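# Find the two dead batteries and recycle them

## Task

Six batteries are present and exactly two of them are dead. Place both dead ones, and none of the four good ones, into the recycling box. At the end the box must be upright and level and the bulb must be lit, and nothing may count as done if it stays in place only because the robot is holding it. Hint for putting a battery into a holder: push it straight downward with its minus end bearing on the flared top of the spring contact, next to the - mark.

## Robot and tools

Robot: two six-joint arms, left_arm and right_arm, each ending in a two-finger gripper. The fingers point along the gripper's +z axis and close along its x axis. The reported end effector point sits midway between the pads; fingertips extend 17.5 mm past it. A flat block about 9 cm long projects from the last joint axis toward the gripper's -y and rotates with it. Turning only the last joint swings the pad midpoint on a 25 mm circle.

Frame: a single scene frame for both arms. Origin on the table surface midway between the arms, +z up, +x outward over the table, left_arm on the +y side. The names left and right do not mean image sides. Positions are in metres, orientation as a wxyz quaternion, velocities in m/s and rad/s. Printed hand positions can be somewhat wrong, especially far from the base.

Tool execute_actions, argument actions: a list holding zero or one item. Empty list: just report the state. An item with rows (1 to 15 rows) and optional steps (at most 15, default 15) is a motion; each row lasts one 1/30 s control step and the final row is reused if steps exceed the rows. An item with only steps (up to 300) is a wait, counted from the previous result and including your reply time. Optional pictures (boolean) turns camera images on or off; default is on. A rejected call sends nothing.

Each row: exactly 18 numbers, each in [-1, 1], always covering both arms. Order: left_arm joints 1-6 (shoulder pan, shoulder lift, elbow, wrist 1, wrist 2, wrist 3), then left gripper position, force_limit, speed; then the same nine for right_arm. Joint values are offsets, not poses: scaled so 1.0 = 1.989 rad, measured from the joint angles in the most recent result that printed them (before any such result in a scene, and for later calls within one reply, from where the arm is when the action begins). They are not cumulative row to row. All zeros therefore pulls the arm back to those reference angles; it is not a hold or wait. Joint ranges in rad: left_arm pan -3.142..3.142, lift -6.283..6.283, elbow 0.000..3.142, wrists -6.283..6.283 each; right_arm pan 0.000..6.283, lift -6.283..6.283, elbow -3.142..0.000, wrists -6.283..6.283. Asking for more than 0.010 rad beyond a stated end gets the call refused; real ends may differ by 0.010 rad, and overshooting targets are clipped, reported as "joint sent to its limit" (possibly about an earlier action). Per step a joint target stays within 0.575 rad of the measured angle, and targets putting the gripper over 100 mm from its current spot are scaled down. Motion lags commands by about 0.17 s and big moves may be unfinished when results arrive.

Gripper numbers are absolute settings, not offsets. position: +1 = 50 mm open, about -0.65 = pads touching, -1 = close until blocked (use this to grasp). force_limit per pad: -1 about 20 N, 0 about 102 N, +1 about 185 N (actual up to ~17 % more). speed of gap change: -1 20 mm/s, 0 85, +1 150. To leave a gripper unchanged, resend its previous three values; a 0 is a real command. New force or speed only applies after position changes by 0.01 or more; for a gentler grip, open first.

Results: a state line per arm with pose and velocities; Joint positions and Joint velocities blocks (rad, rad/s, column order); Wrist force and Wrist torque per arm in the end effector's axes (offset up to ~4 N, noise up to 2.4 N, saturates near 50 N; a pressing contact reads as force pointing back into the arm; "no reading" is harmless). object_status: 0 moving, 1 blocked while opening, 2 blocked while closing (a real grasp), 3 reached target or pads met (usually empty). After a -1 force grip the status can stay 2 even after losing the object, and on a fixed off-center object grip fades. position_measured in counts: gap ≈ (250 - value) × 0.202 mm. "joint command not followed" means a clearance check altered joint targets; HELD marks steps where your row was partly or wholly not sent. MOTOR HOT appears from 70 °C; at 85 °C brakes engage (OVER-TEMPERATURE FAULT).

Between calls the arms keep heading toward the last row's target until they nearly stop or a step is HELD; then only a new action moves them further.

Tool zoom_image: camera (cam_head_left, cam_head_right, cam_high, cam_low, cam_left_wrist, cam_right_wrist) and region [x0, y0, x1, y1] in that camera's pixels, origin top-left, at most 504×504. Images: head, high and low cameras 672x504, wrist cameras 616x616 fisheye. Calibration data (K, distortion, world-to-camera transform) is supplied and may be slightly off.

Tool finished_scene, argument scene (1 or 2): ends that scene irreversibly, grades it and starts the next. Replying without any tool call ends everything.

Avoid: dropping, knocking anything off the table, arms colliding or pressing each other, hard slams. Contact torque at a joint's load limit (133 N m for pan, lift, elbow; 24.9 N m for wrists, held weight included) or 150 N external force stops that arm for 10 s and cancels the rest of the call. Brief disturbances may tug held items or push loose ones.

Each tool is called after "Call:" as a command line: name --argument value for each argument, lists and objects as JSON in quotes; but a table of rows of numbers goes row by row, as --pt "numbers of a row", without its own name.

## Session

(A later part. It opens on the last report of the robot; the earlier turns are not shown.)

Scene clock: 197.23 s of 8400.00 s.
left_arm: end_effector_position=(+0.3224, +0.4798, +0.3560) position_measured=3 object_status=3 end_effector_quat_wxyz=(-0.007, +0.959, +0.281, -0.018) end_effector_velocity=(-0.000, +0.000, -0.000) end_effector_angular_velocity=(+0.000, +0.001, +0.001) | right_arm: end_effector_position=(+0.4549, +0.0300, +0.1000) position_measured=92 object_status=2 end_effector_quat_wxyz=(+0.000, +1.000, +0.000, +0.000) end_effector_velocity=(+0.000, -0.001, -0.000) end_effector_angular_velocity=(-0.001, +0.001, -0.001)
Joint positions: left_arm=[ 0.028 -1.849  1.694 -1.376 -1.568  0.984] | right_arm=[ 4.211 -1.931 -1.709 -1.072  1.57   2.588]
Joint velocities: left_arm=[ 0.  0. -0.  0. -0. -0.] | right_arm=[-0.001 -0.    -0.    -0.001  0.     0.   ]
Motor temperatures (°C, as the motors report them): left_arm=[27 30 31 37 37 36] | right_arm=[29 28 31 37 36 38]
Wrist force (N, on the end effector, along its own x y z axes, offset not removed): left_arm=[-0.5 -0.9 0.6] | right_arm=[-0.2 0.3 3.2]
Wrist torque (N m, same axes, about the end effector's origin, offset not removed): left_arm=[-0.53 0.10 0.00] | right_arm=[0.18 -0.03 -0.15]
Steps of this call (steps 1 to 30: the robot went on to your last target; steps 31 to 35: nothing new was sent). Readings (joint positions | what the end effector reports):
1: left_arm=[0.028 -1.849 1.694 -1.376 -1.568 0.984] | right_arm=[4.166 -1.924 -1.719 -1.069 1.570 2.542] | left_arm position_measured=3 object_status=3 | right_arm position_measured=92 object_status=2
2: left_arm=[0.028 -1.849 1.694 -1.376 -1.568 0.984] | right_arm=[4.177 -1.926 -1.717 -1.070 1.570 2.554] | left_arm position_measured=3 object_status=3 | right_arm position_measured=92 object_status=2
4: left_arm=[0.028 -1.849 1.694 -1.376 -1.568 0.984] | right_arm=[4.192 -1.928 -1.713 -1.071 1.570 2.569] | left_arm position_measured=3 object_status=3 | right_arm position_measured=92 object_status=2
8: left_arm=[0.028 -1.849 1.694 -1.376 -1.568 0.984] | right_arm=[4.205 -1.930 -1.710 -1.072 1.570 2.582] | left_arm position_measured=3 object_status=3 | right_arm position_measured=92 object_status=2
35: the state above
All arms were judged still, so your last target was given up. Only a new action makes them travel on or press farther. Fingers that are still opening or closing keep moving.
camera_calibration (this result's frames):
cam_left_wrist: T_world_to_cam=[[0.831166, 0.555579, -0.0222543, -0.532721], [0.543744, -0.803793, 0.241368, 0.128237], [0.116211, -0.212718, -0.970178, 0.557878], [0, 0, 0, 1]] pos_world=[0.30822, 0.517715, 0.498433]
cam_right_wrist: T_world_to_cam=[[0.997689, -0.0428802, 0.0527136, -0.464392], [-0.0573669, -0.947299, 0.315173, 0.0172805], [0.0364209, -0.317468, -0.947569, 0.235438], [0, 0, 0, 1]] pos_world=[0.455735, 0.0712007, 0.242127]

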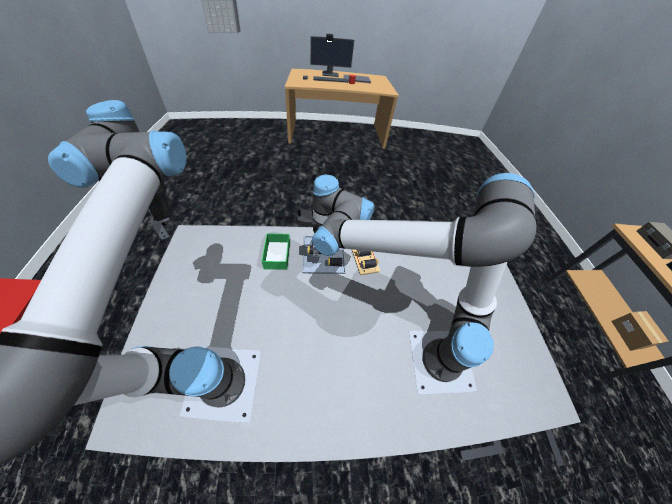

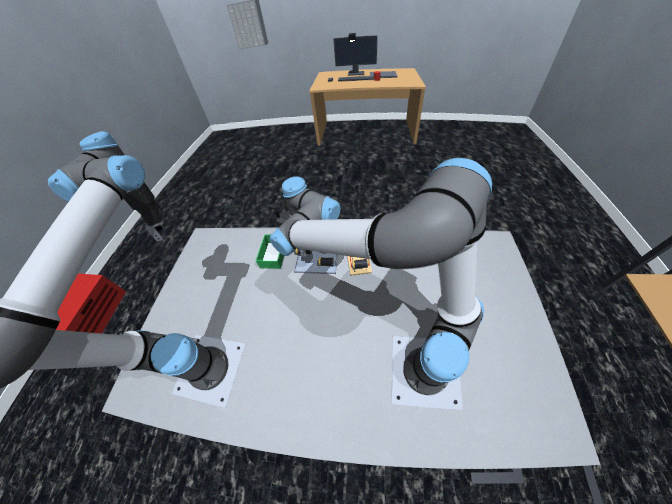

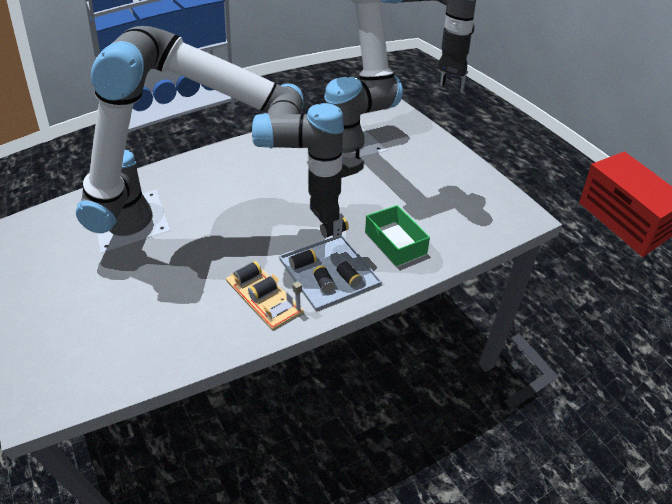

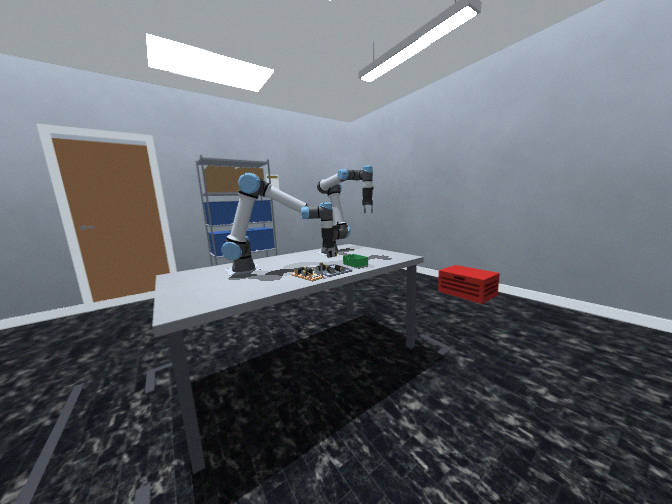

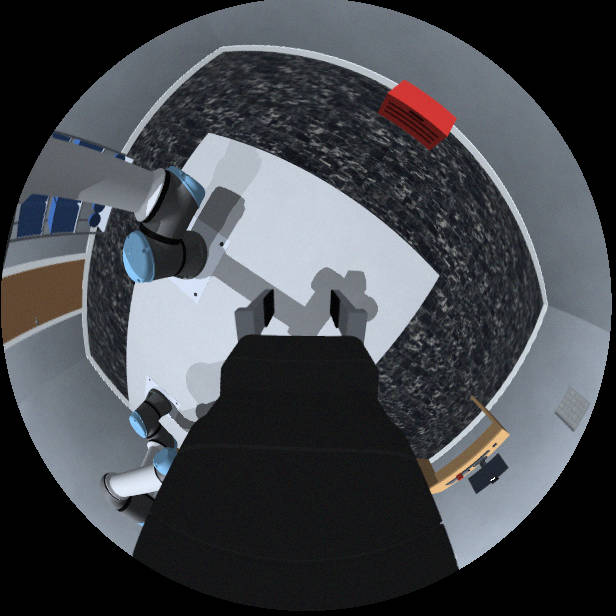

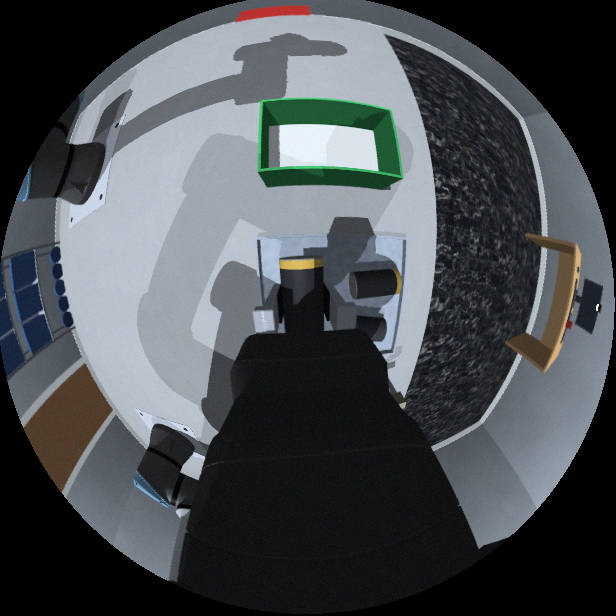

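Call:
execute_actions --actions '[{"rows":[[0,0,0,0,0,0,1,0,0,0,-0.016,-0.013,0.029,0,0,-1,-0.3,-0.3],[0,0,0,0,0,0,1,0,0,0,-0.016,-0.013,0.029,0,0,-1,-0.3,-0.3],[0,0,0,0,0,0,1,0,0,0,-0.016,-0.013,0.029,0,0,-1,-0.3,-0.3],[0,0,0,0,0,0,1,0,0,0,-0.016,-0.013,0.029,0,0,-1,-0.3,-0.3],[0,0,0,0,0,0,1,0,0,0,-0.032,-0.026,0.058,0,0,-1,-0.3,-0.3],[0,0,0,0,0,0,1,0,0,0,-0.032,-0.026,0.058,0,0,-1,-0.3,-0.3],[0,0,0,0,0,0,1,0,0,0,-0.032,-0.026,0.058,0,0,-1,-0.3,-0.3],[0,0,0,0,0,0,1,0,0,0,-0.032,-0.026,0.058,0,0,-1,-0.3,-0.3],[0,0,0,0,0,0,1,0,0,0,-0.0485,-0.0388,0.0873,0,0,-1,-0.3,-0.3]],"steps":15}]' --pictures false

Call:
execute_actions --actions '[{"steps":20}]' --pictures false

Call:
execute_actions --actions '[{"rows":[[0,0,0,0,0,0,1,0,0,0,0,0,0,0,0,1,-0.3,-0.3]],"steps":15}]' --pictures false

Call:
execute_actions --actions '[{"rows":[[0,0,0,0,0,0,1,0,0,0,0.04,0.032,-0.072,0,0,1,-0.3,-0.3]],"steps":15}]' --pictures false

Call:
execute_actions --actions '[{"steps":15}]' --pictures false

Scene clock: 203.87 s of 8400.00 s.
left_arm: end_effector_position=(+0.3224, +0.4798, +0.3560) position_measured=3 object_status=3 end_effector_quat_wxyz=(-0.007, +0.959, +0.281, -0.018) end_effector_velocity=(+0.000, -0.000, -0.000) end_effector_angular_velocity=(-0.000, +0.000, -0.000) | right_arm: end_effector_position=(+0.4550, +0.0302, +0.0346) position_measured=92 object_status=2 end_effector_quat_wxyz=(+0.000, +1.000, +0.000, -0.000) end_effector_velocity=(-0.001, -0.001, -0.065) end_effector_angular_velocity=(+0.006, -0.004, +0.000)
Joint positions: left_arm=[ 0.028 -1.849  1.694 -1.376 -1.568  0.984] | right_arm=[ 4.211 -2.017 -1.778 -0.918  1.57   2.588]
Joint velocities: left_arm=[-0.  0. -0.  0. -0.  0.] | right_arm=[ 0.    -0.089 -0.069  0.166 -0.     0.   ]
Motor temperatures (°C, as the motors report them): left_arm=[27 30 31 37 37 36] | right_arm=[29 28 31 37 36 38]
Wrist force (N, on the end effector, along its own x y z axes, offset not removed): left_arm=[-0.4 1.1 -0.3] | right_arm=[-0.1 1.5 5.3]
Wrist torque (N m, same axes, about the end effector's origin, offset not removed): left_arm=[-0.02 0.24 0.10] | right_arm=[0.34 -0.15 -0.06]
Steps of this call (steps 1 to 90: nothing new was sent; then 3.13 s passed at rest; steps 91 to 105: all 15 steps of this action). Readings (joint positions | what the end effector reports):
91: left_arm=[0.028 -1.849 1.694 -1.376 -1.568 0.984] | right_arm=[4.211 -1.932 -1.709 -1.072 1.570 2.588] | left_arm position_measured=3 object_status=3 | right_arm position_measured=92 object_status=2
92: left_arm=[0.028 -1.849 1.694 -1.376 -1.568 0.984] | right_arm=[4.211 -1.935 -1.712 -1.067 1.570 2.588] | left_arm position_measured=3 object_status=3 | right_arm position_measured=92 object_status=2
94: left_arm=[0.028 -1.849 1.694 -1.376 -1.568 0.984] | right_arm=[4.211 -1.946 -1.721 -1.046 1.570 2.588] | left_arm position_measured=3 object_status=3 | right_arm position_measured=92 object_status=2
98: left_arm=[0.028 -1.849 1.694 -1.376 -1.568 0.984] | right_arm=[4.211 -1.973 -1.743 -0.999 1.570 2.588] | left_arm position_measured=3 object_status=3 | right_arm position_measured=92 object_status=2
105: the state above

Scene clock: 204.53 s of 8400.00 s.
left_arm: end_effector_position=(+0.3224, +0.4798, +0.3560) position_measured=3 object_status=3 end_effector_quat_wxyz=(-0.007, +0.959, +0.281, -0.018) end_effector_velocity=(+0.000, -0.000, +0.000) end_effector_angular_velocity=(-0.000, -0.000, -0.002) | right_arm: end_effector_position=(+0.4549, +0.0300, +0.0270) position_measured=92 object_status=2 end_effector_quat_wxyz=(+0.000, +1.000, +0.000, +0.000) end_effector_velocity=(-0.000, +0.000, -0.000) end_effector_angular_velocity=(+0.001, -0.001, +0.001)
Joint positions: left_arm=[ 0.028 -1.849  1.694 -1.376 -1.568  0.984] | right_arm=[ 4.211 -2.028 -1.786 -0.898  1.57   2.588]
Joint velocities: left_arm=[-0.001 -0.    -0.     0.     0.     0.001] | right_arm=[ 0.001 -0.    -0.     0.002 -0.    -0.   ]
Motor temperatures (°C, as the motors report them): left_arm=[27 30 31 37 37 36] | right_arm=[29 28 31 37 36 38]
Wrist force (N, on the end effector, along its own x y z axes, offset not removed): left_arm=[-3.1 -1.4 -0.1] | right_arm=[0.3 0.5 2.7]
Wrist torque (N m, same axes, about the end effector's origin, offset not removed): left_arm=[-0.34 0.72 0.15] | right_arm=[0.16 -0.25 -0.14]
Steps of this call (steps 1 to 20: the robot went on to your last target). Readings (joint positions | what the end effector reports):
1: left_arm=[0.028 -1.849 1.694 -1.376 -1.568 0.984] | right_arm=[4.211 -2.020 -1.780 -0.913 1.570 2.588] | left_arm position_measured=3 object_status=3 | right_arm position_measured=92 object_status=2
2: left_arm=[0.028 -1.849 1.694 -1.376 -1.568 0.984] | right_arm=[4.211 -2.022 -1.782 -0.909 1.570 2.588] | left_arm position_measured=3 object_status=3 | right_arm position_measured=92 object_status=2
4: left_arm=[0.028 -1.849 1.694 -1.376 -1.568 0.984] | right_arm=[4.211 -2.024 -1.784 -0.905 1.570 2.588] | left_arm position_measured=3 object_status=3 | right_arm position_measured=92 object_status=2
8: left_arm=[0.028 -1.849 1.694 -1.376 -1.568 0.984] | right_arm=[4.211 -2.027 -1.785 -0.900 1.570 2.588] | left_arm position_measured=3 object_status=3 | right_arm position_measured=92 object_status=2
20: the state above

Scene clock: 205.03 s of 8400.00 s.
left_arm: end_effector_position=(+0.3224, +0.4798, +0.3560) position_measured=3 object_status=3 end_effector_quat_wxyz=(-0.007, +0.959, +0.281, -0.018) end_effector_velocity=(+0.000, +0.000, -0.000) end_effector_angular_velocity=(-0.000, +0.001, +0.000) | right_arm: end_effector_position=(+0.4549, +0.0300, +0.0270) position_measured=3 object_status=0 end_effector_quat_wxyz=(+0.000, +1.000, +0.000, +0.000) end_effector_velocity=(-0.000, +0.000, +0.000) end_effector_angular_velocity=(+0.000, +0.000, +0.001)
Joint positions: left_arm=[ 0.028 -1.849  1.694 -1.376 -1.568  0.984] | right_arm=[ 4.211 -2.028 -1.786 -0.898  1.57   2.588]
Joint velocities: left_arm=[ 0.     0.001  0.    -0.    -0.     0.   ] | right_arm=[ 0.001  0.     0.    -0.     0.    -0.   ]
Motor temperatures (°C, as the motors report them): left_arm=[27 30 31 37 37 36] | right_arm=[29 28 31 37 36 38]
Wrist force (N, on the end effector, along its own x y z axes, offset not removed): left_arm=[0.2 -0.1 1.5] | right_arm=[-0.4 -1.0 2.6]
Wrist torque (N m, same axes, about the end effector's origin, offset not removed): left_arm=[-0.17 0.23 0.25] | right_arm=[-0.13 -0.11 -0.13]
Steps of this call (steps 1 to 15: all 15 steps of this action). Readings (joint positions | what the end effector reports):
1: left_arm=[0.028 -1.849 1.694 -1.376 -1.568 0.984] | right_arm=[4.211 -2.028 -1.786 -0.898 1.570 2.588] | left_arm position_measured=3 object_status=3 | right_arm position_measured=88 object_status=0
2: left_arm=[0.028 -1.849 1.694 -1.376 -1.568 0.984] | right_arm=[4.211 -2.028 -1.786 -0.898 1.570 2.588] | left_arm position_measured=3 object_status=3 | right_arm position_measured=77 object_status=0
4: left_arm=[0.028 -1.849 1.694 -1.376 -1.568 0.984] | right_arm=[4.211 -2.028 -1.786 -0.898 1.570 2.588] | left_arm position_measured=3 object_status=3 | right_arm position_measured=55 object_status=0
8: left_arm=[0.028 -1.849 1.694 -1.376 -1.568 0.984] | right_arm=[4.211 -2.028 -1.786 -0.898 1.570 2.588] | left_arm position_measured=3 object_status=3 | right_arm position_measured=12 object_status=0
15: the state above

Scene clock: 205.53 s of 8400.00 s.
left_arm: end_effector_position=(+0.3224, +0.4798, +0.3560) position_measured=3 object_status=3 end_effector_quat_wxyz=(-0.007, +0.959, +0.281, -0.018) end_effector_velocity=(+0.000, -0.000, -0.000) end_effector_angular_velocity=(+0.000, +0.001, +0.001) | right_arm: end_effector_position=(+0.4554, +0.0309, +0.0855) position_measured=3 object_status=3 end_effector_quat_wxyz=(-0.000, +1.000, +0.000, +0.000) end_effector_velocity=(-0.001, -0.001, +0.013) end_effector_angular_velocity=(-0.001, +0.001, -0.000)
Joint positions: left_arm=[ 0.028 -1.849  1.694 -1.376 -1.568  0.984] | right_arm=[ 4.211 -1.95  -1.724 -1.038  1.57   2.588]
Joint velocities: left_arm=[-0.     0.001  0.    -0.     0.    -0.001] | right_arm=[-0.     0.018  0.013 -0.033 -0.     0.   ]
Motor temperatures (°C, as the motors report them): left_arm=[27 30 31 37 37 36] | right_arm=[29 28 31 37 36 38]
Wrist force (N, on the end effector, along its own x y z axes, offset not removed): left_arm=[-2.7 3.2 2.3] | right_arm=[0.7 -0.1 0.8]
Wrist torque (N m, same axes, about the end effector's origin, offset not removed): left_arm=[0.37 0.64 0.13] | right_arm=[0.07 -0.24 -0.13]
Steps of this call (steps 1 to 15: all 15 steps of this action). Readings (joint positions | what the end effector reports):
1: left_arm=[0.028 -1.849 1.694 -1.376 -1.568 0.984] | right_arm=[4.211 -2.028 -1.786 -0.899 1.570 2.588] | left_arm position_measured=3 object_status=3 | right_arm position_measured=3 object_status=3
2: left_arm=[0.028 -1.849 1.694 -1.376 -1.568 0.984] | right_arm=[4.211 -2.022 -1.781 -0.905 1.570 2.588] | left_arm position_measured=3 object_status=3 | right_arm position_measured=3 object_status=3
4: left_arm=[0.028 -1.849 1.694 -1.376 -1.568 0.984] | right_arm=[4.211 -1.994 -1.758 -0.949 1.570 2.588] | left_arm position_measured=3 object_status=3 | right_arm position_measured=3 object_status=3
8: left_arm=[0.028 -1.849 1.694 -1.376 -1.568 0.984] | right_arm=[4.211 -1.963 -1.734 -1.012 1.570 2.588] | left_arm position_measured=3 object_status=3 | right_arm position_measured=3 object_status=3
15: the state above

Scene clock: 206.03 s of 8400.00 s.
left_arm: end_effector_position=(+0.3224, +0.4798, +0.3560) position_measured=3 object_status=3 end_effector_quat_wxyz=(-0.007, +0.959, +0.281, -0.018) end_effector_velocity=(+0.000, -0.000, +0.000) end_effector_angular_velocity=(-0.000, -0.000, -0.001) | right_arm: end_effector_position=(+0.4553, +0.0307, +0.0870) position_measured=3 object_status=3 end_effector_quat_wxyz=(+0.000, +1.000, +0.000, +0.000) end_effector_velocity=(+0.000, +0.001, +0.001) end_effector_angular_velocity=(+0.003, -0.001, +0.000)
Joint positions: left_arm=[ 0.028 -1.849  1.694 -1.376 -1.568  0.984] | right_arm=[ 4.211 -1.948 -1.723 -1.042  1.57   2.588]
Joint velocities: left_arm=[-0.     0.    -0.    -0.    -0.     0.001] | right_arm=[ 0.     0.001  0.     0.001  0.    -0.   ]
Motor temperatures (°C, as the motors report them): left_arm=[27 30 31 37 37 36] | right_arm=[29 28 31 37 36 38]
Wrist force (N, on the end effector, along its own x y z axes, offset not removed): left_arm=[-5.2 -0.8 2.0] | right_arm=[-1.0 0.5 2.0]
Wrist torque (N m, same axes, about the end effector's origin, offset not removed): left_arm=[-0.42 1.08 0.31] | right_arm=[0.21 -0.02 -0.10]
Steps of this call (steps 1 to 15: the robot went on to your last target). Readings (joint positions | what the end effector reports):
1: left_arm=[0.028 -1.849 1.694 -1.376 -1.568 0.984] | right_arm=[4.211 -1.950 -1.724 -1.039 1.570 2.588] | left_arm position_measured=3 object_status=3 | right_arm position_measured=3 object_status=3
2: left_arm=[0.028 -1.849 1.694 -1.376 -1.568 0.984] | right_arm=[4.211 -1.949 -1.723 -1.039 1.570 2.588] | left_arm position_measured=3 object_status=3 | right_arm position_measured=3 object_status=3
4: left_arm=[0.028 -1.849 1.694 -1.376 -1.568 0.984] | right_arm=[4.211 -1.949 -1.723 -1.040 1.570 2.588] | left_arm position_measured=3 object_status=3 | right_arm position_measured=3 object_status=3
8: left_arm=[0.028 -1.849 1.694 -1.376 -1.568 0.984] | right_arm=[4.211 -1.948 -1.723 -1.041 1.570 2.588] | left_arm position_measured=3 object_status=3 | right_arm position_measured=3 object_status=3
15: the state above
All arms were judged still, so your last target was given up. Only a new action makes them travel on or press farther. Fingers that are still opening or closing keep moving.

Call:
execute_actions --actions '[{"rows":[[0,0,0,0,0,0,1,0,0,-0.0397,0.0694,-0.09,0.0206,0,-0.0397,1,-0.3,0]],"steps":15}]' --pictures false

Call:
execute_actions --actions '[{"steps":20}]'

Scene clock: 208.93 s of 8400.00 s.
left_arm: end_effector_position=(+0.3224, +0.4798, +0.3560) position_measured=3 object_status=3 end_effector_quat_wxyz=(-0.007, +0.959, +0.281, -0.018) end_effector_velocity=(+0.000, -0.000, -0.000) end_effector_angular_velocity=(+0.000, +0.000, +0.002) | right_arm: end_effector_position=(+0.4509, -0.0536, +0.0912) position_measured=3 object_status=3 end_effector_quat_wxyz=(-0.000, +1.000, +0.000, +0.000) end_effector_velocity=(-0.004, -0.021, -0.001) end_effector_angular_velocity=(-0.003, +0.002, -0.001)
Joint positions: left_arm=[ 0.028 -1.849  1.694 -1.376 -1.568  0.984] | right_arm=[ 4.135 -1.814 -1.896 -1.002  1.57   2.511]
Joint velocities: left_arm=[-0.     0.    -0.     0.     0.    -0.002] | right_arm=[-0.017  0.033 -0.045  0.008  0.    -0.017]
Motor temperatures (°C, as the motors report them): left_arm=[27 30 31 37 37 36] | right_arm=[29 28 31 37 36 38]
Wrist force (N, on the end effector, along its own x y z axes, offset not removed): left_arm=[-2.7 -2.8 0.6] | right_arm=[1.4 0.6 1.8]
Wrist torque (N m, same axes, about the end effector's origin, offset not removed): left_arm=[-0.79 0.67 0.37] | right_arm=[0.18 -0.44 -0.13]
Steps of this call (steps 1 to 72: nothing new was sent; steps 73 to 87: all 15 steps of this action). Readings (joint positions | what the end effector reports):
73: left_arm=[0.028 -1.849 1.694 -1.376 -1.568 0.984] | right_arm=[4.211 -1.948 -1.723 -1.042 1.570 2.588] | left_arm position_measured=3 object_status=3 | right_arm position_measured=3 object_status=3
74: left_arm=[0.028 -1.849 1.694 -1.376 -1.568 0.984] | right_arm=[4.206 -1.942 -1.728 -1.037 1.570 2.582] | left_arm position_measured=3 object_status=3 | right_arm position_measured=3 object_status=3
76: left_arm=[0.028 -1.849 1.694 -1.376 -1.568 0.984] | right_arm=[4.178 -1.898 -1.779 -1.023 1.570 2.555] | left_arm position_measured=3 object_status=3 | right_arm position_measured=3 object_status=3
80: left_arm=[0.028 -1.849 1.694 -1.376 -1.568 0.984] | right_arm=[4.147 -1.838 -1.862 -1.008 1.570 2.524] | left_arm position_measured=3 object_status=3 | right_arm position_measured=3 object_status=3
87: the state above

Scene clock: 209.60 s of 8400.00 s.
left_arm: end_effector_position=(+0.3224, +0.4798, +0.3560) position_measured=3 object_status=3 end_effector_quat_wxyz=(-0.007, +0.959, +0.281, -0.018) end_effector_velocity=(-0.000, +0.000, +0.001) end_effector_angular_velocity=(+0.000, -0.001, +0.002) | right_arm: end_effector_position=(+0.4504, -0.0560, +0.0911) position_measured=3 object_status=3 end_effector_quat_wxyz=(+0.000, +1.000, +0.000, +0.000) end_effector_velocity=(-0.000, -0.000, +0.000) end_effector_angular_velocity=(-0.000, +0.001, +0.000)
Joint positions: left_arm=[ 0.028 -1.849  1.694 -1.376 -1.568  0.984] | right_arm=[ 4.133 -1.81  -1.902 -1.001  1.57   2.509]
Joint velocities: left_arm=[ 0.001 -0.    -0.001 -0.     0.    -0.001] | right_arm=[ 0.     0.    -0.    -0.001  0.    -0.   ]
Motor temperatures (°C, as the motors report them): left_arm=[27 30 31 37 37 36] | right_arm=[29 28 31 37 36 38]
Wrist force (N, on the end effector, along its own x y z axes, offset not removed): left_arm=[-2.4 -1.1 -1.8] | right_arm=[0.2 0.6 1.1]
Wrist torque (N m, same axes, about the end effector's origin, offset not removed): left_arm=[-0.41 0.35 0.19] | right_arm=[0.18 -0.20 -0.10]
Steps of this call (steps 1 to 15: the robot went on to your last target; steps 16 to 20: nothing new was sent). Readings (joint positions | what the end effector reports):
1: left_arm=[0.028 -1.849 1.694 -1.376 -1.568 0.984] | right_arm=[4.134 -1.813 -1.898 -1.001 1.570 2.510] | left_arm position_measured=3 object_status=3 | right_arm position_measured=3 object_status=3
2: left_arm=[0.028 -1.849 1.694 -1.376 -1.568 0.984] | right_arm=[4.134 -1.812 -1.899 -1.001 1.570 2.510] | left_arm position_measured=3 object_status=3 | right_arm position_measured=3 object_status=3
4: left_arm=[0.028 -1.849 1.694 -1.376 -1.568 0.984] | right_arm=[4.133 -1.811 -1.900 -1.001 1.570 2.510] | left_arm position_measured=3 object_status=3 | right_arm position_measured=3 object_status=3
8: left_arm=[0.028 -1.849 1.694 -1.376 -1.568 0.984] | right_arm=[4.133 -1.811 -1.901 -1.001 1.570 2.509] | left_arm position_measured=3 object_status=3 | right_arm position_measured=3 object_status=3
20: the state above
All arms were judged still, so your last target was given up. Only a new action makes them travel on or press farther. Fingers that are still opening or closing keep moving.
camera_calibration (this result's frames):
cam_left_wrist: T_world_to_cam=[[0.831166, 0.555578, -0.0222545, -0.532721], [0.543744, -0.803793, 0.241369, 0.128237], [0.116211, -0.212718, -0.970178, 0.557878], [0, 0, 0, 1]] pos_world=[0.30822, 0.517715, 0.498433]
cam_right_wrist: T_world_to_cam=[[0.997688, -0.0428722, 0.0527379, -0.463159], [-0.0573677, -0.947292, 0.315192, -0.0617], [0.0364452, -0.317489, -0.947561, 0.199842], [0, 0, 0, 1]] pos_world=[0.451265, -0.0148568, 0.233236]

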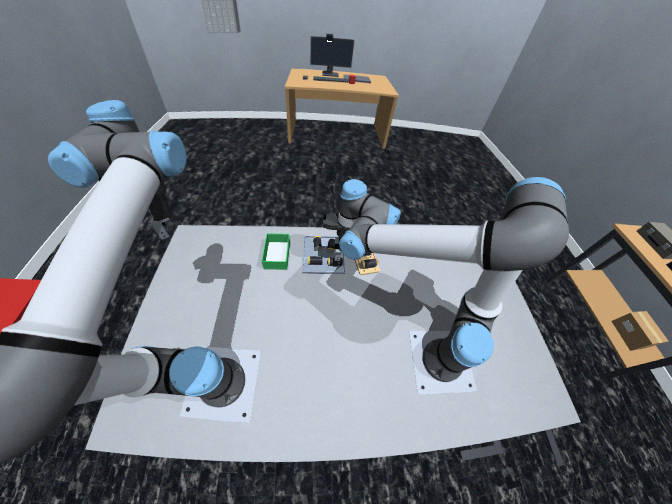

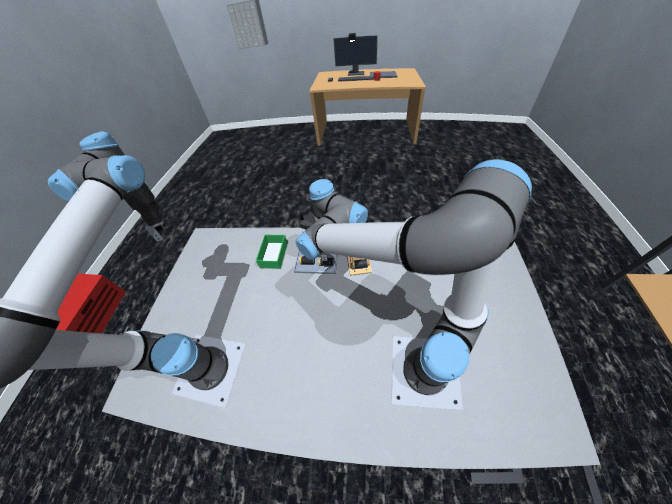

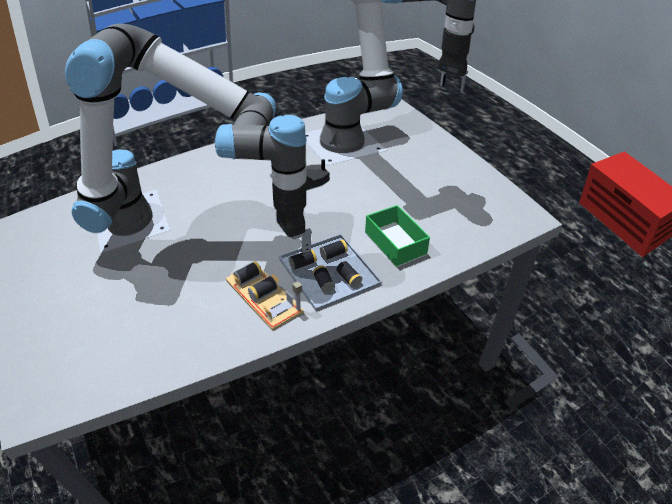

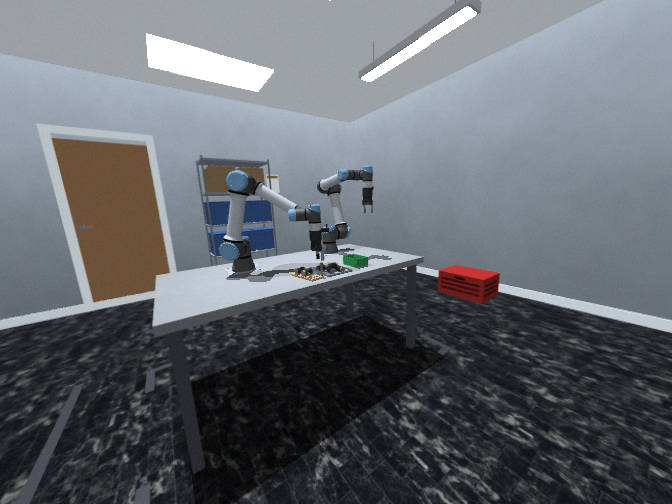

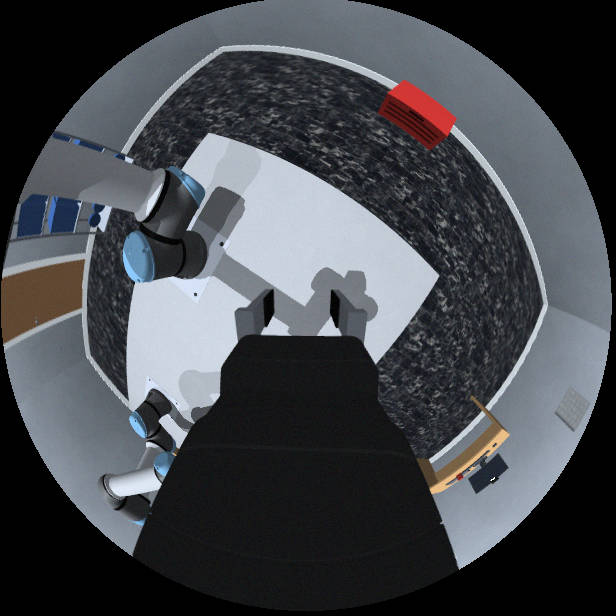

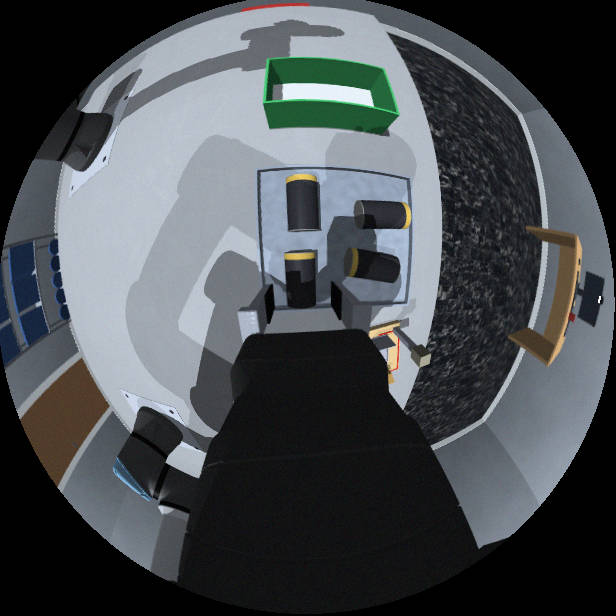

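Call:
execute_actions --actions '[{"rows":[[0,0,0,0,0,0,1,0,0,0,-0.025,-0.018,0.043,0,0,1,-0.3,0],[0,0,0,0,0,0,1,0,0,0,-0.025,-0.018,0.043,0,0,1,-0.3,0],[0,0,0,0,0,0,1,0,0,0,-0.025,-0.018,0.043,0,0,1,-0.3,0],[0,0,0,0,0,0,1,0,0,0,-0.025,-0.018,0.043,0,0,1,-0.3,0],[0,0,0,0,0,0,1,0,0,0,-0.0496,-0.0356,0.0856,0,0,1,-0.3,0]],"steps":15}]' --pictures false

Call:
execute_actions --actions '[{"steps":15}]' --pictures false

Call:
execute_actions --actions '[{"rows":[[0,0,0,0,0,0,1,0,0,0,0,0,0,0,0,-1,-0.3,-0.3]],"steps":15}]' --pictures false

Call:
execute_actions --actions '[{"rows":[[0,0,0,0,0,0,1,0,0,0,0.03,0.022,-0.052,0,0,-1,-0.3,-0.3],[0,0,0,0,0,0,1,0,0,0,0.03,0.022,-0.052,0,0,-1,-0.3,-0.3],[0,0,0,0,0,0,1,0,0,0,0.03,0.022,-0.052,0,0,-1,-0.3,-0.3],[0,0,0,0,0,0,1,0,0,0,0.03,0.022,-0.052,0,0,-1,-0.3,-0.3],[0,0,0,0,0,0,1,0,0,0,0.07,0.055,-0.125,0,0,-1,-0.3,-0.3]],"steps":15}]' --pictures false

Call:
execute_actions --actions '[{"steps":20}]' --pictures false

Scene clock: 223.60 s of 8400.00 s.
left_arm: end_effector_position=(+0.3224, +0.4798, +0.3560) position_measured=3 object_status=3 end_effector_quat_wxyz=(-0.007, +0.959, +0.281, -0.018) end_effector_velocity=(-0.000, -0.000, +0.000) end_effector_angular_velocity=(+0.000, -0.001, +0.002) | right_arm: end_effector_position=(+0.4504, -0.0560, +0.0296) position_measured=3 object_status=3 end_effector_quat_wxyz=(+0.000, +1.000, +0.000, +0.000) end_effector_velocity=(-0.000, +0.000, -0.025) end_effector_angular_velocity=(+0.006, -0.004, +0.000)
Joint positions: left_arm=[ 0.028 -1.849  1.694 -1.376 -1.568  0.984] | right_arm=[ 4.133 -1.904 -1.969 -0.839  1.57   2.509]
Joint velocities: left_arm=[-0.    -0.001  0.     0.    -0.    -0.002] | right_arm=[ 0.    -0.041 -0.028  0.077  0.     0.   ]
Motor temperatures (°C, as the motors report them): left_arm=[27 30 31 37 37 36] | right_arm=[29 28 31 37 36 38]
Wrist force (N, on the end effector, along its own x y z axes, offset not removed): left_arm=[0.0 -1.7 1.0] | right_arm=[-0.5 1.8 2.0]
Wrist torque (N m, same axes, about the end effector's origin, offset not removed): left_arm=[-0.42 0.30 0.23] | right_arm=[0.39 -0.02 -0.10]
Steps of this call (steps 1 to 90: nothing new was sent; then 10.50 s passed at rest; steps 91 to 105: all 15 steps of this action). Readings (joint positions | what the end effector reports):
91: left_arm=[0.028 -1.849 1.694 -1.376 -1.568 0.984] | right_arm=[4.133 -1.810 -1.902 -1.000 1.570 2.509] | left_arm position_measured=3 object_status=3 | right_arm position_measured=3 object_status=3
92: left_arm=[0.028 -1.849 1.694 -1.376 -1.568 0.984] | right_arm=[4.133 -1.815 -1.905 -0.994 1.570 2.509] | left_arm position_measured=3 object_status=3 | right_arm position_measured=3 object_status=3
94: left_arm=[0.028 -1.849 1.694 -1.376 -1.568 0.984] | right_arm=[4.133 -1.833 -1.918 -0.965 1.570 2.509] | left_arm position_measured=3 object_status=3 | right_arm position_measured=3 object_status=3
98: left_arm=[0.028 -1.849 1.694 -1.376 -1.568 0.984] | right_arm=[4.133 -1.874 -1.948 -0.895 1.570 2.509] | left_arm position_measured=3 object_status=3 | right_arm position_measured=3 object_status=3
105: the state above

Scene clock: 224.10 s of 8400.00 s.
left_arm: end_effector_position=(+0.3224, +0.4798, +0.3560) position_measured=3 object_status=3 end_effector_quat_wxyz=(-0.007, +0.959, +0.281, -0.018) end_effector_velocity=(-0.000, -0.000, +0.000) end_effector_angular_velocity=(-0.000, -0.000, -0.001) | right_arm: end_effector_position=(+0.4504, -0.0561, +0.0266) position_measured=3 object_status=3 end_effector_quat_wxyz=(-0.000, +1.000, +0.000, +0.000) end_effector_velocity=(-0.000, +0.001, -0.001) end_effector_angular_velocity=(-0.000, +0.000, +0.001)
Joint positions: left_arm=[ 0.028 -1.849  1.694 -1.376 -1.568  0.984] | right_arm=[ 4.133 -1.909 -1.972 -0.831  1.57   2.509]
Joint velocities: left_arm=[-0.    -0.001  0.     0.     0.     0.001] | right_arm=[ 0.001 -0.002 -0.     0.002  0.     0.   ]
Motor temperatures (°C, as the motors report them): left_arm=[27 30 31 37 37 36] | right_arm=[29 28 31 37 36 38]
Wrist force (N, on the end effector, along its own x y z axes, offset not removed): left_arm=[-1.1 -1.0 0.8] | right_arm=[-0.6 -0.1 1.9]
Wrist torque (N m, same axes, about the end effector's origin, offset not removed): left_arm=[-0.46 0.43 0.19] | right_arm=[0.14 -0.09 -0.16]
Steps of this call (steps 1 to 15: the robot went on to your last target). Readings (joint positions | what the end effector reports):
1: left_arm=[0.028 -1.849 1.694 -1.376 -1.568 0.984] | right_arm=[4.133 -1.905 -1.970 -0.837 1.570 2.509] | left_arm position_measured=3 object_status=3 | right_arm position_measured=3 object_status=3
2: left_arm=[0.028 -1.849 1.694 -1.376 -1.568 0.984] | right_arm=[4.133 -1.906 -1.970 -0.835 1.570 2.509] | left_arm position_measured=3 object_status=3 | right_arm position_measured=3 object_status=3
4: left_arm=[0.028 -1.849 1.694 -1.376 -1.568 0.984] | right_arm=[4.133 -1.907 -1.971 -0.833 1.570 2.509] | left_arm position_measured=3 object_status=3 | right_arm position_measured=3 object_status=3
8: left_arm=[0.028 -1.849 1.694 -1.376 -1.568 0.984] | right_arm=[4.133 -1.908 -1.972 -0.831 1.570 2.509] | left_arm position_measured=3 object_status=3 | right_arm position_measured=3 object_status=3
15: the state above
All arms were judged still, so your last target was given up. Only a new action makes them travel on or press farther. Fingers that are still opening or closing keep moving.

Scene clock: 224.60 s of 8400.00 s.
left_arm: end_effector_position=(+0.3224, +0.4798, +0.3560) position_measured=3 object_status=3 end_effector_quat_wxyz=(-0.007, +0.959, +0.281, -0.018) end_effector_velocity=(-0.000, +0.000, +0.000) end_effector_angular_velocity=(+0.000, -0.000, +0.002) | right_arm: end_effector_position=(+0.4504, -0.0561, +0.0266) position_measured=92 object_status=2 end_effector_quat_wxyz=(-0.000, +1.000, +0.000, +0.000) end_effector_velocity=(+0.000, -0.000, +0.000) end_effector_angular_velocity=(-0.000, -0.000, -0.001)
Joint positions: left_arm=[ 0.028 -1.849  1.694 -1.376 -1.568  0.984] | right_arm=[ 4.133 -1.909 -1.972 -0.83   1.57   2.509]
Joint velocities: left_arm=[ 0.001 -0.    -0.    -0.     0.    -0.001] | right_arm=[-0.001  0.     0.    -0.    -0.001 -0.   ]
Motor temperatures (°C, as the motors report them): left_arm=[27 30 31 37 37 36] | right_arm=[29 28 31 37 36 38]
Wrist force (N, on the end effector, along its own x y z axes, offset not removed): left_arm=[2.0 -0.9 0.2] | right_arm=[0.2 0.1 2.8]
Wrist torque (N m, same axes, about the end effector's origin, offset not removed): left_arm=[-0.34 -0.13 0.03] | right_arm=[0.14 -0.14 -0.05]
Steps of this call (steps 1 to 15: all 15 steps of this action). Readings (joint positions | what the end effector reports):
1: left_arm=[0.028 -1.849 1.694 -1.376 -1.568 0.984] | right_arm=[4.133 -1.909 -1.972 -0.830 1.570 2.509] | left_arm position_measured=3 object_status=3 | right_arm position_measured=7 object_status=0
2: left_arm=[0.028 -1.849 1.694 -1.376 -1.568 0.984] | right_arm=[4.133 -1.909 -1.972 -0.830 1.570 2.509] | left_arm position_measured=3 object_status=3 | right_arm position_measured=18 object_status=0
4: left_arm=[0.028 -1.849 1.694 -1.376 -1.568 0.984] | right_arm=[4.133 -1.909 -1.972 -0.830 1.570 2.509] | left_arm position_measured=3 object_status=3 | right_arm position_measured=40 object_status=0
8: left_arm=[0.028 -1.849 1.694 -1.376 -1.568 0.984] | right_arm=[4.133 -1.909 -1.972 -0.830 1.570 2.509] | left_arm position_measured=3 object_status=3 | right_arm position_measured=83 object_status=0
15: the state above

Scene clock: 225.10 s of 8400.00 s.
left_arm: end_effector_position=(+0.3224, +0.4798, +0.3560) position_measured=3 object_status=3 end_effector_quat_wxyz=(-0.007, +0.959, +0.281, -0.018) end_effector_velocity=(+0.000, -0.000, -0.000) end_effector_angular_velocity=(+0.000, +0.001, -0.000) | right_arm: end_effector_position=(+0.4505, -0.0559, +0.1165) position_measured=92 object_status=2 end_effector_quat_wxyz=(-0.001, +1.000, +0.000, +0.001) end_effector_velocity=(-0.005, -0.007, +0.044) end_effector_angular_velocity=(-0.011, +0.008, -0.001)
Joint positions: left_arm=[ 0.028 -1.849  1.694 -1.376 -1.568  0.984] | right_arm=[ 4.133 -1.777 -1.869 -1.064  1.57   2.509]
Joint velocities: left_arm=[-0.     0.001  0.    -0.     0.    -0.   ] | right_arm=[-0.001  0.065  0.051 -0.13   0.     0.   ]
Motor temperatures (°C, as the motors report them): left_arm=[27 30 31 37 37 36] | right_arm=[29 28 31 37 36 38]
Wrist force (N, on the end effector, along its own x y z axes, offset not removed): left_arm=[-2.1 -1.4 -1.1] | right_arm=[-0.6 -0.1 2.1]
Wrist torque (N m, same axes, about the end effector's origin, offset not removed): left_arm=[-0.63 0.61 0.39] | right_arm=[0.06 -0.08 -0.13]
Steps of this call (steps 1 to 15: all 15 steps of this action). Readings (joint positions | what the end effector reports):
1: left_arm=[0.028 -1.849 1.694 -1.376 -1.568 0.984] | right_arm=[4.133 -1.909 -1.972 -0.831 1.570 2.509] | left_arm position_measured=3 object_status=3 | right_arm position_measured=92 object_status=2
2: left_arm=[0.028 -1.849 1.694 -1.376 -1.568 0.984] | right_arm=[4.133 -1.904 -1.968 -0.837 1.570 2.509] | left_arm position_measured=3 object_status=3 | right_arm position_measured=92 object_status=2
4: left_arm=[0.028 -1.849 1.694 -1.376 -1.568 0.984] | right_arm=[4.133 -1.882 -1.953 -0.872 1.570 2.509] | left_arm position_measured=3 object_status=3 | right_arm position_measured=92 object_status=2
8: left_arm=[0.028 -1.849 1.694 -1.376 -1.568 0.984] | right_arm=[4.133 -1.826 -1.907 -0.966 1.570 2.509] | left_arm position_measured=3 object_status=3 | right_arm position_measured=92 object_status=2
15: the state above

Scene clock: 225.77 s of 8400.00 s.
left_arm: end_effector_position=(+0.3224, +0.4798, +0.3560) position_measured=3 object_status=3 end_effector_quat_wxyz=(-0.007, +0.959, +0.281, -0.018) end_effector_velocity=(-0.000, +0.000, +0.000) end_effector_angular_velocity=(-0.000, -0.000, -0.000) | right_arm: end_effector_position=(+0.4499, -0.0568, +0.1217) position_measured=92 object_status=2 end_effector_quat_wxyz=(-0.000, +1.000, +0.000, +0.000) end_effector_velocity=(-0.000, +0.000, -0.000) end_effector_angular_velocity=(-0.001, +0.001, +0.001)
Joint positions: left_arm=[ 0.028 -1.849  1.694 -1.376 -1.568  0.984] | right_arm=[ 4.133 -1.77  -1.863 -1.079  1.57   2.509]
Joint velocities: left_arm=[ 0. -0.  0.  0.  0.  0.] | right_arm=[ 0.    -0.     0.    -0.001  0.    -0.   ]
Motor temperatures (°C, as the motors report them): left_arm=[27 30 31 37 37 36] | right_arm=[29 28 31 37 36 38]
Wrist force (N, on the end effector, along its own x y z axes, offset not removed): left_arm=[-2.4 -1.9 1.4] | right_arm=[-0.6 0.3 2.0]
Wrist torque (N m, same axes, about the end effector's origin, offset not removed): left_arm=[-0.59 0.57 0.03] | right_arm=[0.09 -0.08 -0.11]
Steps of this call (steps 1 to 20: the robot went on to your last target). Readings (joint positions | what the end effector reports):
1: left_arm=[0.028 -1.849 1.694 -1.376 -1.568 0.984] | right_arm=[4.133 -1.775 -1.867 -1.068 1.570 2.509] | left_arm position_measured=3 object_status=3 | right_arm position_measured=92 object_status=2
2: left_arm=[0.028 -1.849 1.694 -1.376 -1.568 0.984] | right_arm=[4.133 -1.774 -1.866 -1.070 1.570 2.509] | left_arm position_measured=3 object_status=3 | right_arm position_measured=92 object_status=2
4: left_arm=[0.028 -1.849 1.694 -1.376 -1.568 0.984] | right_arm=[4.133 -1.772 -1.865 -1.074 1.570 2.509] | left_arm position_measured=3 object_status=3 | right_arm position_measured=92 object_status=2
8: left_arm=[0.028 -1.849 1.694 -1.376 -1.568 0.984] | right_arm=[4.133 -1.770 -1.864 -1.077 1.570 2.509] | left_arm position_measured=3 object_status=3 | right_arm position_measured=92 object_status=2
20: the state above


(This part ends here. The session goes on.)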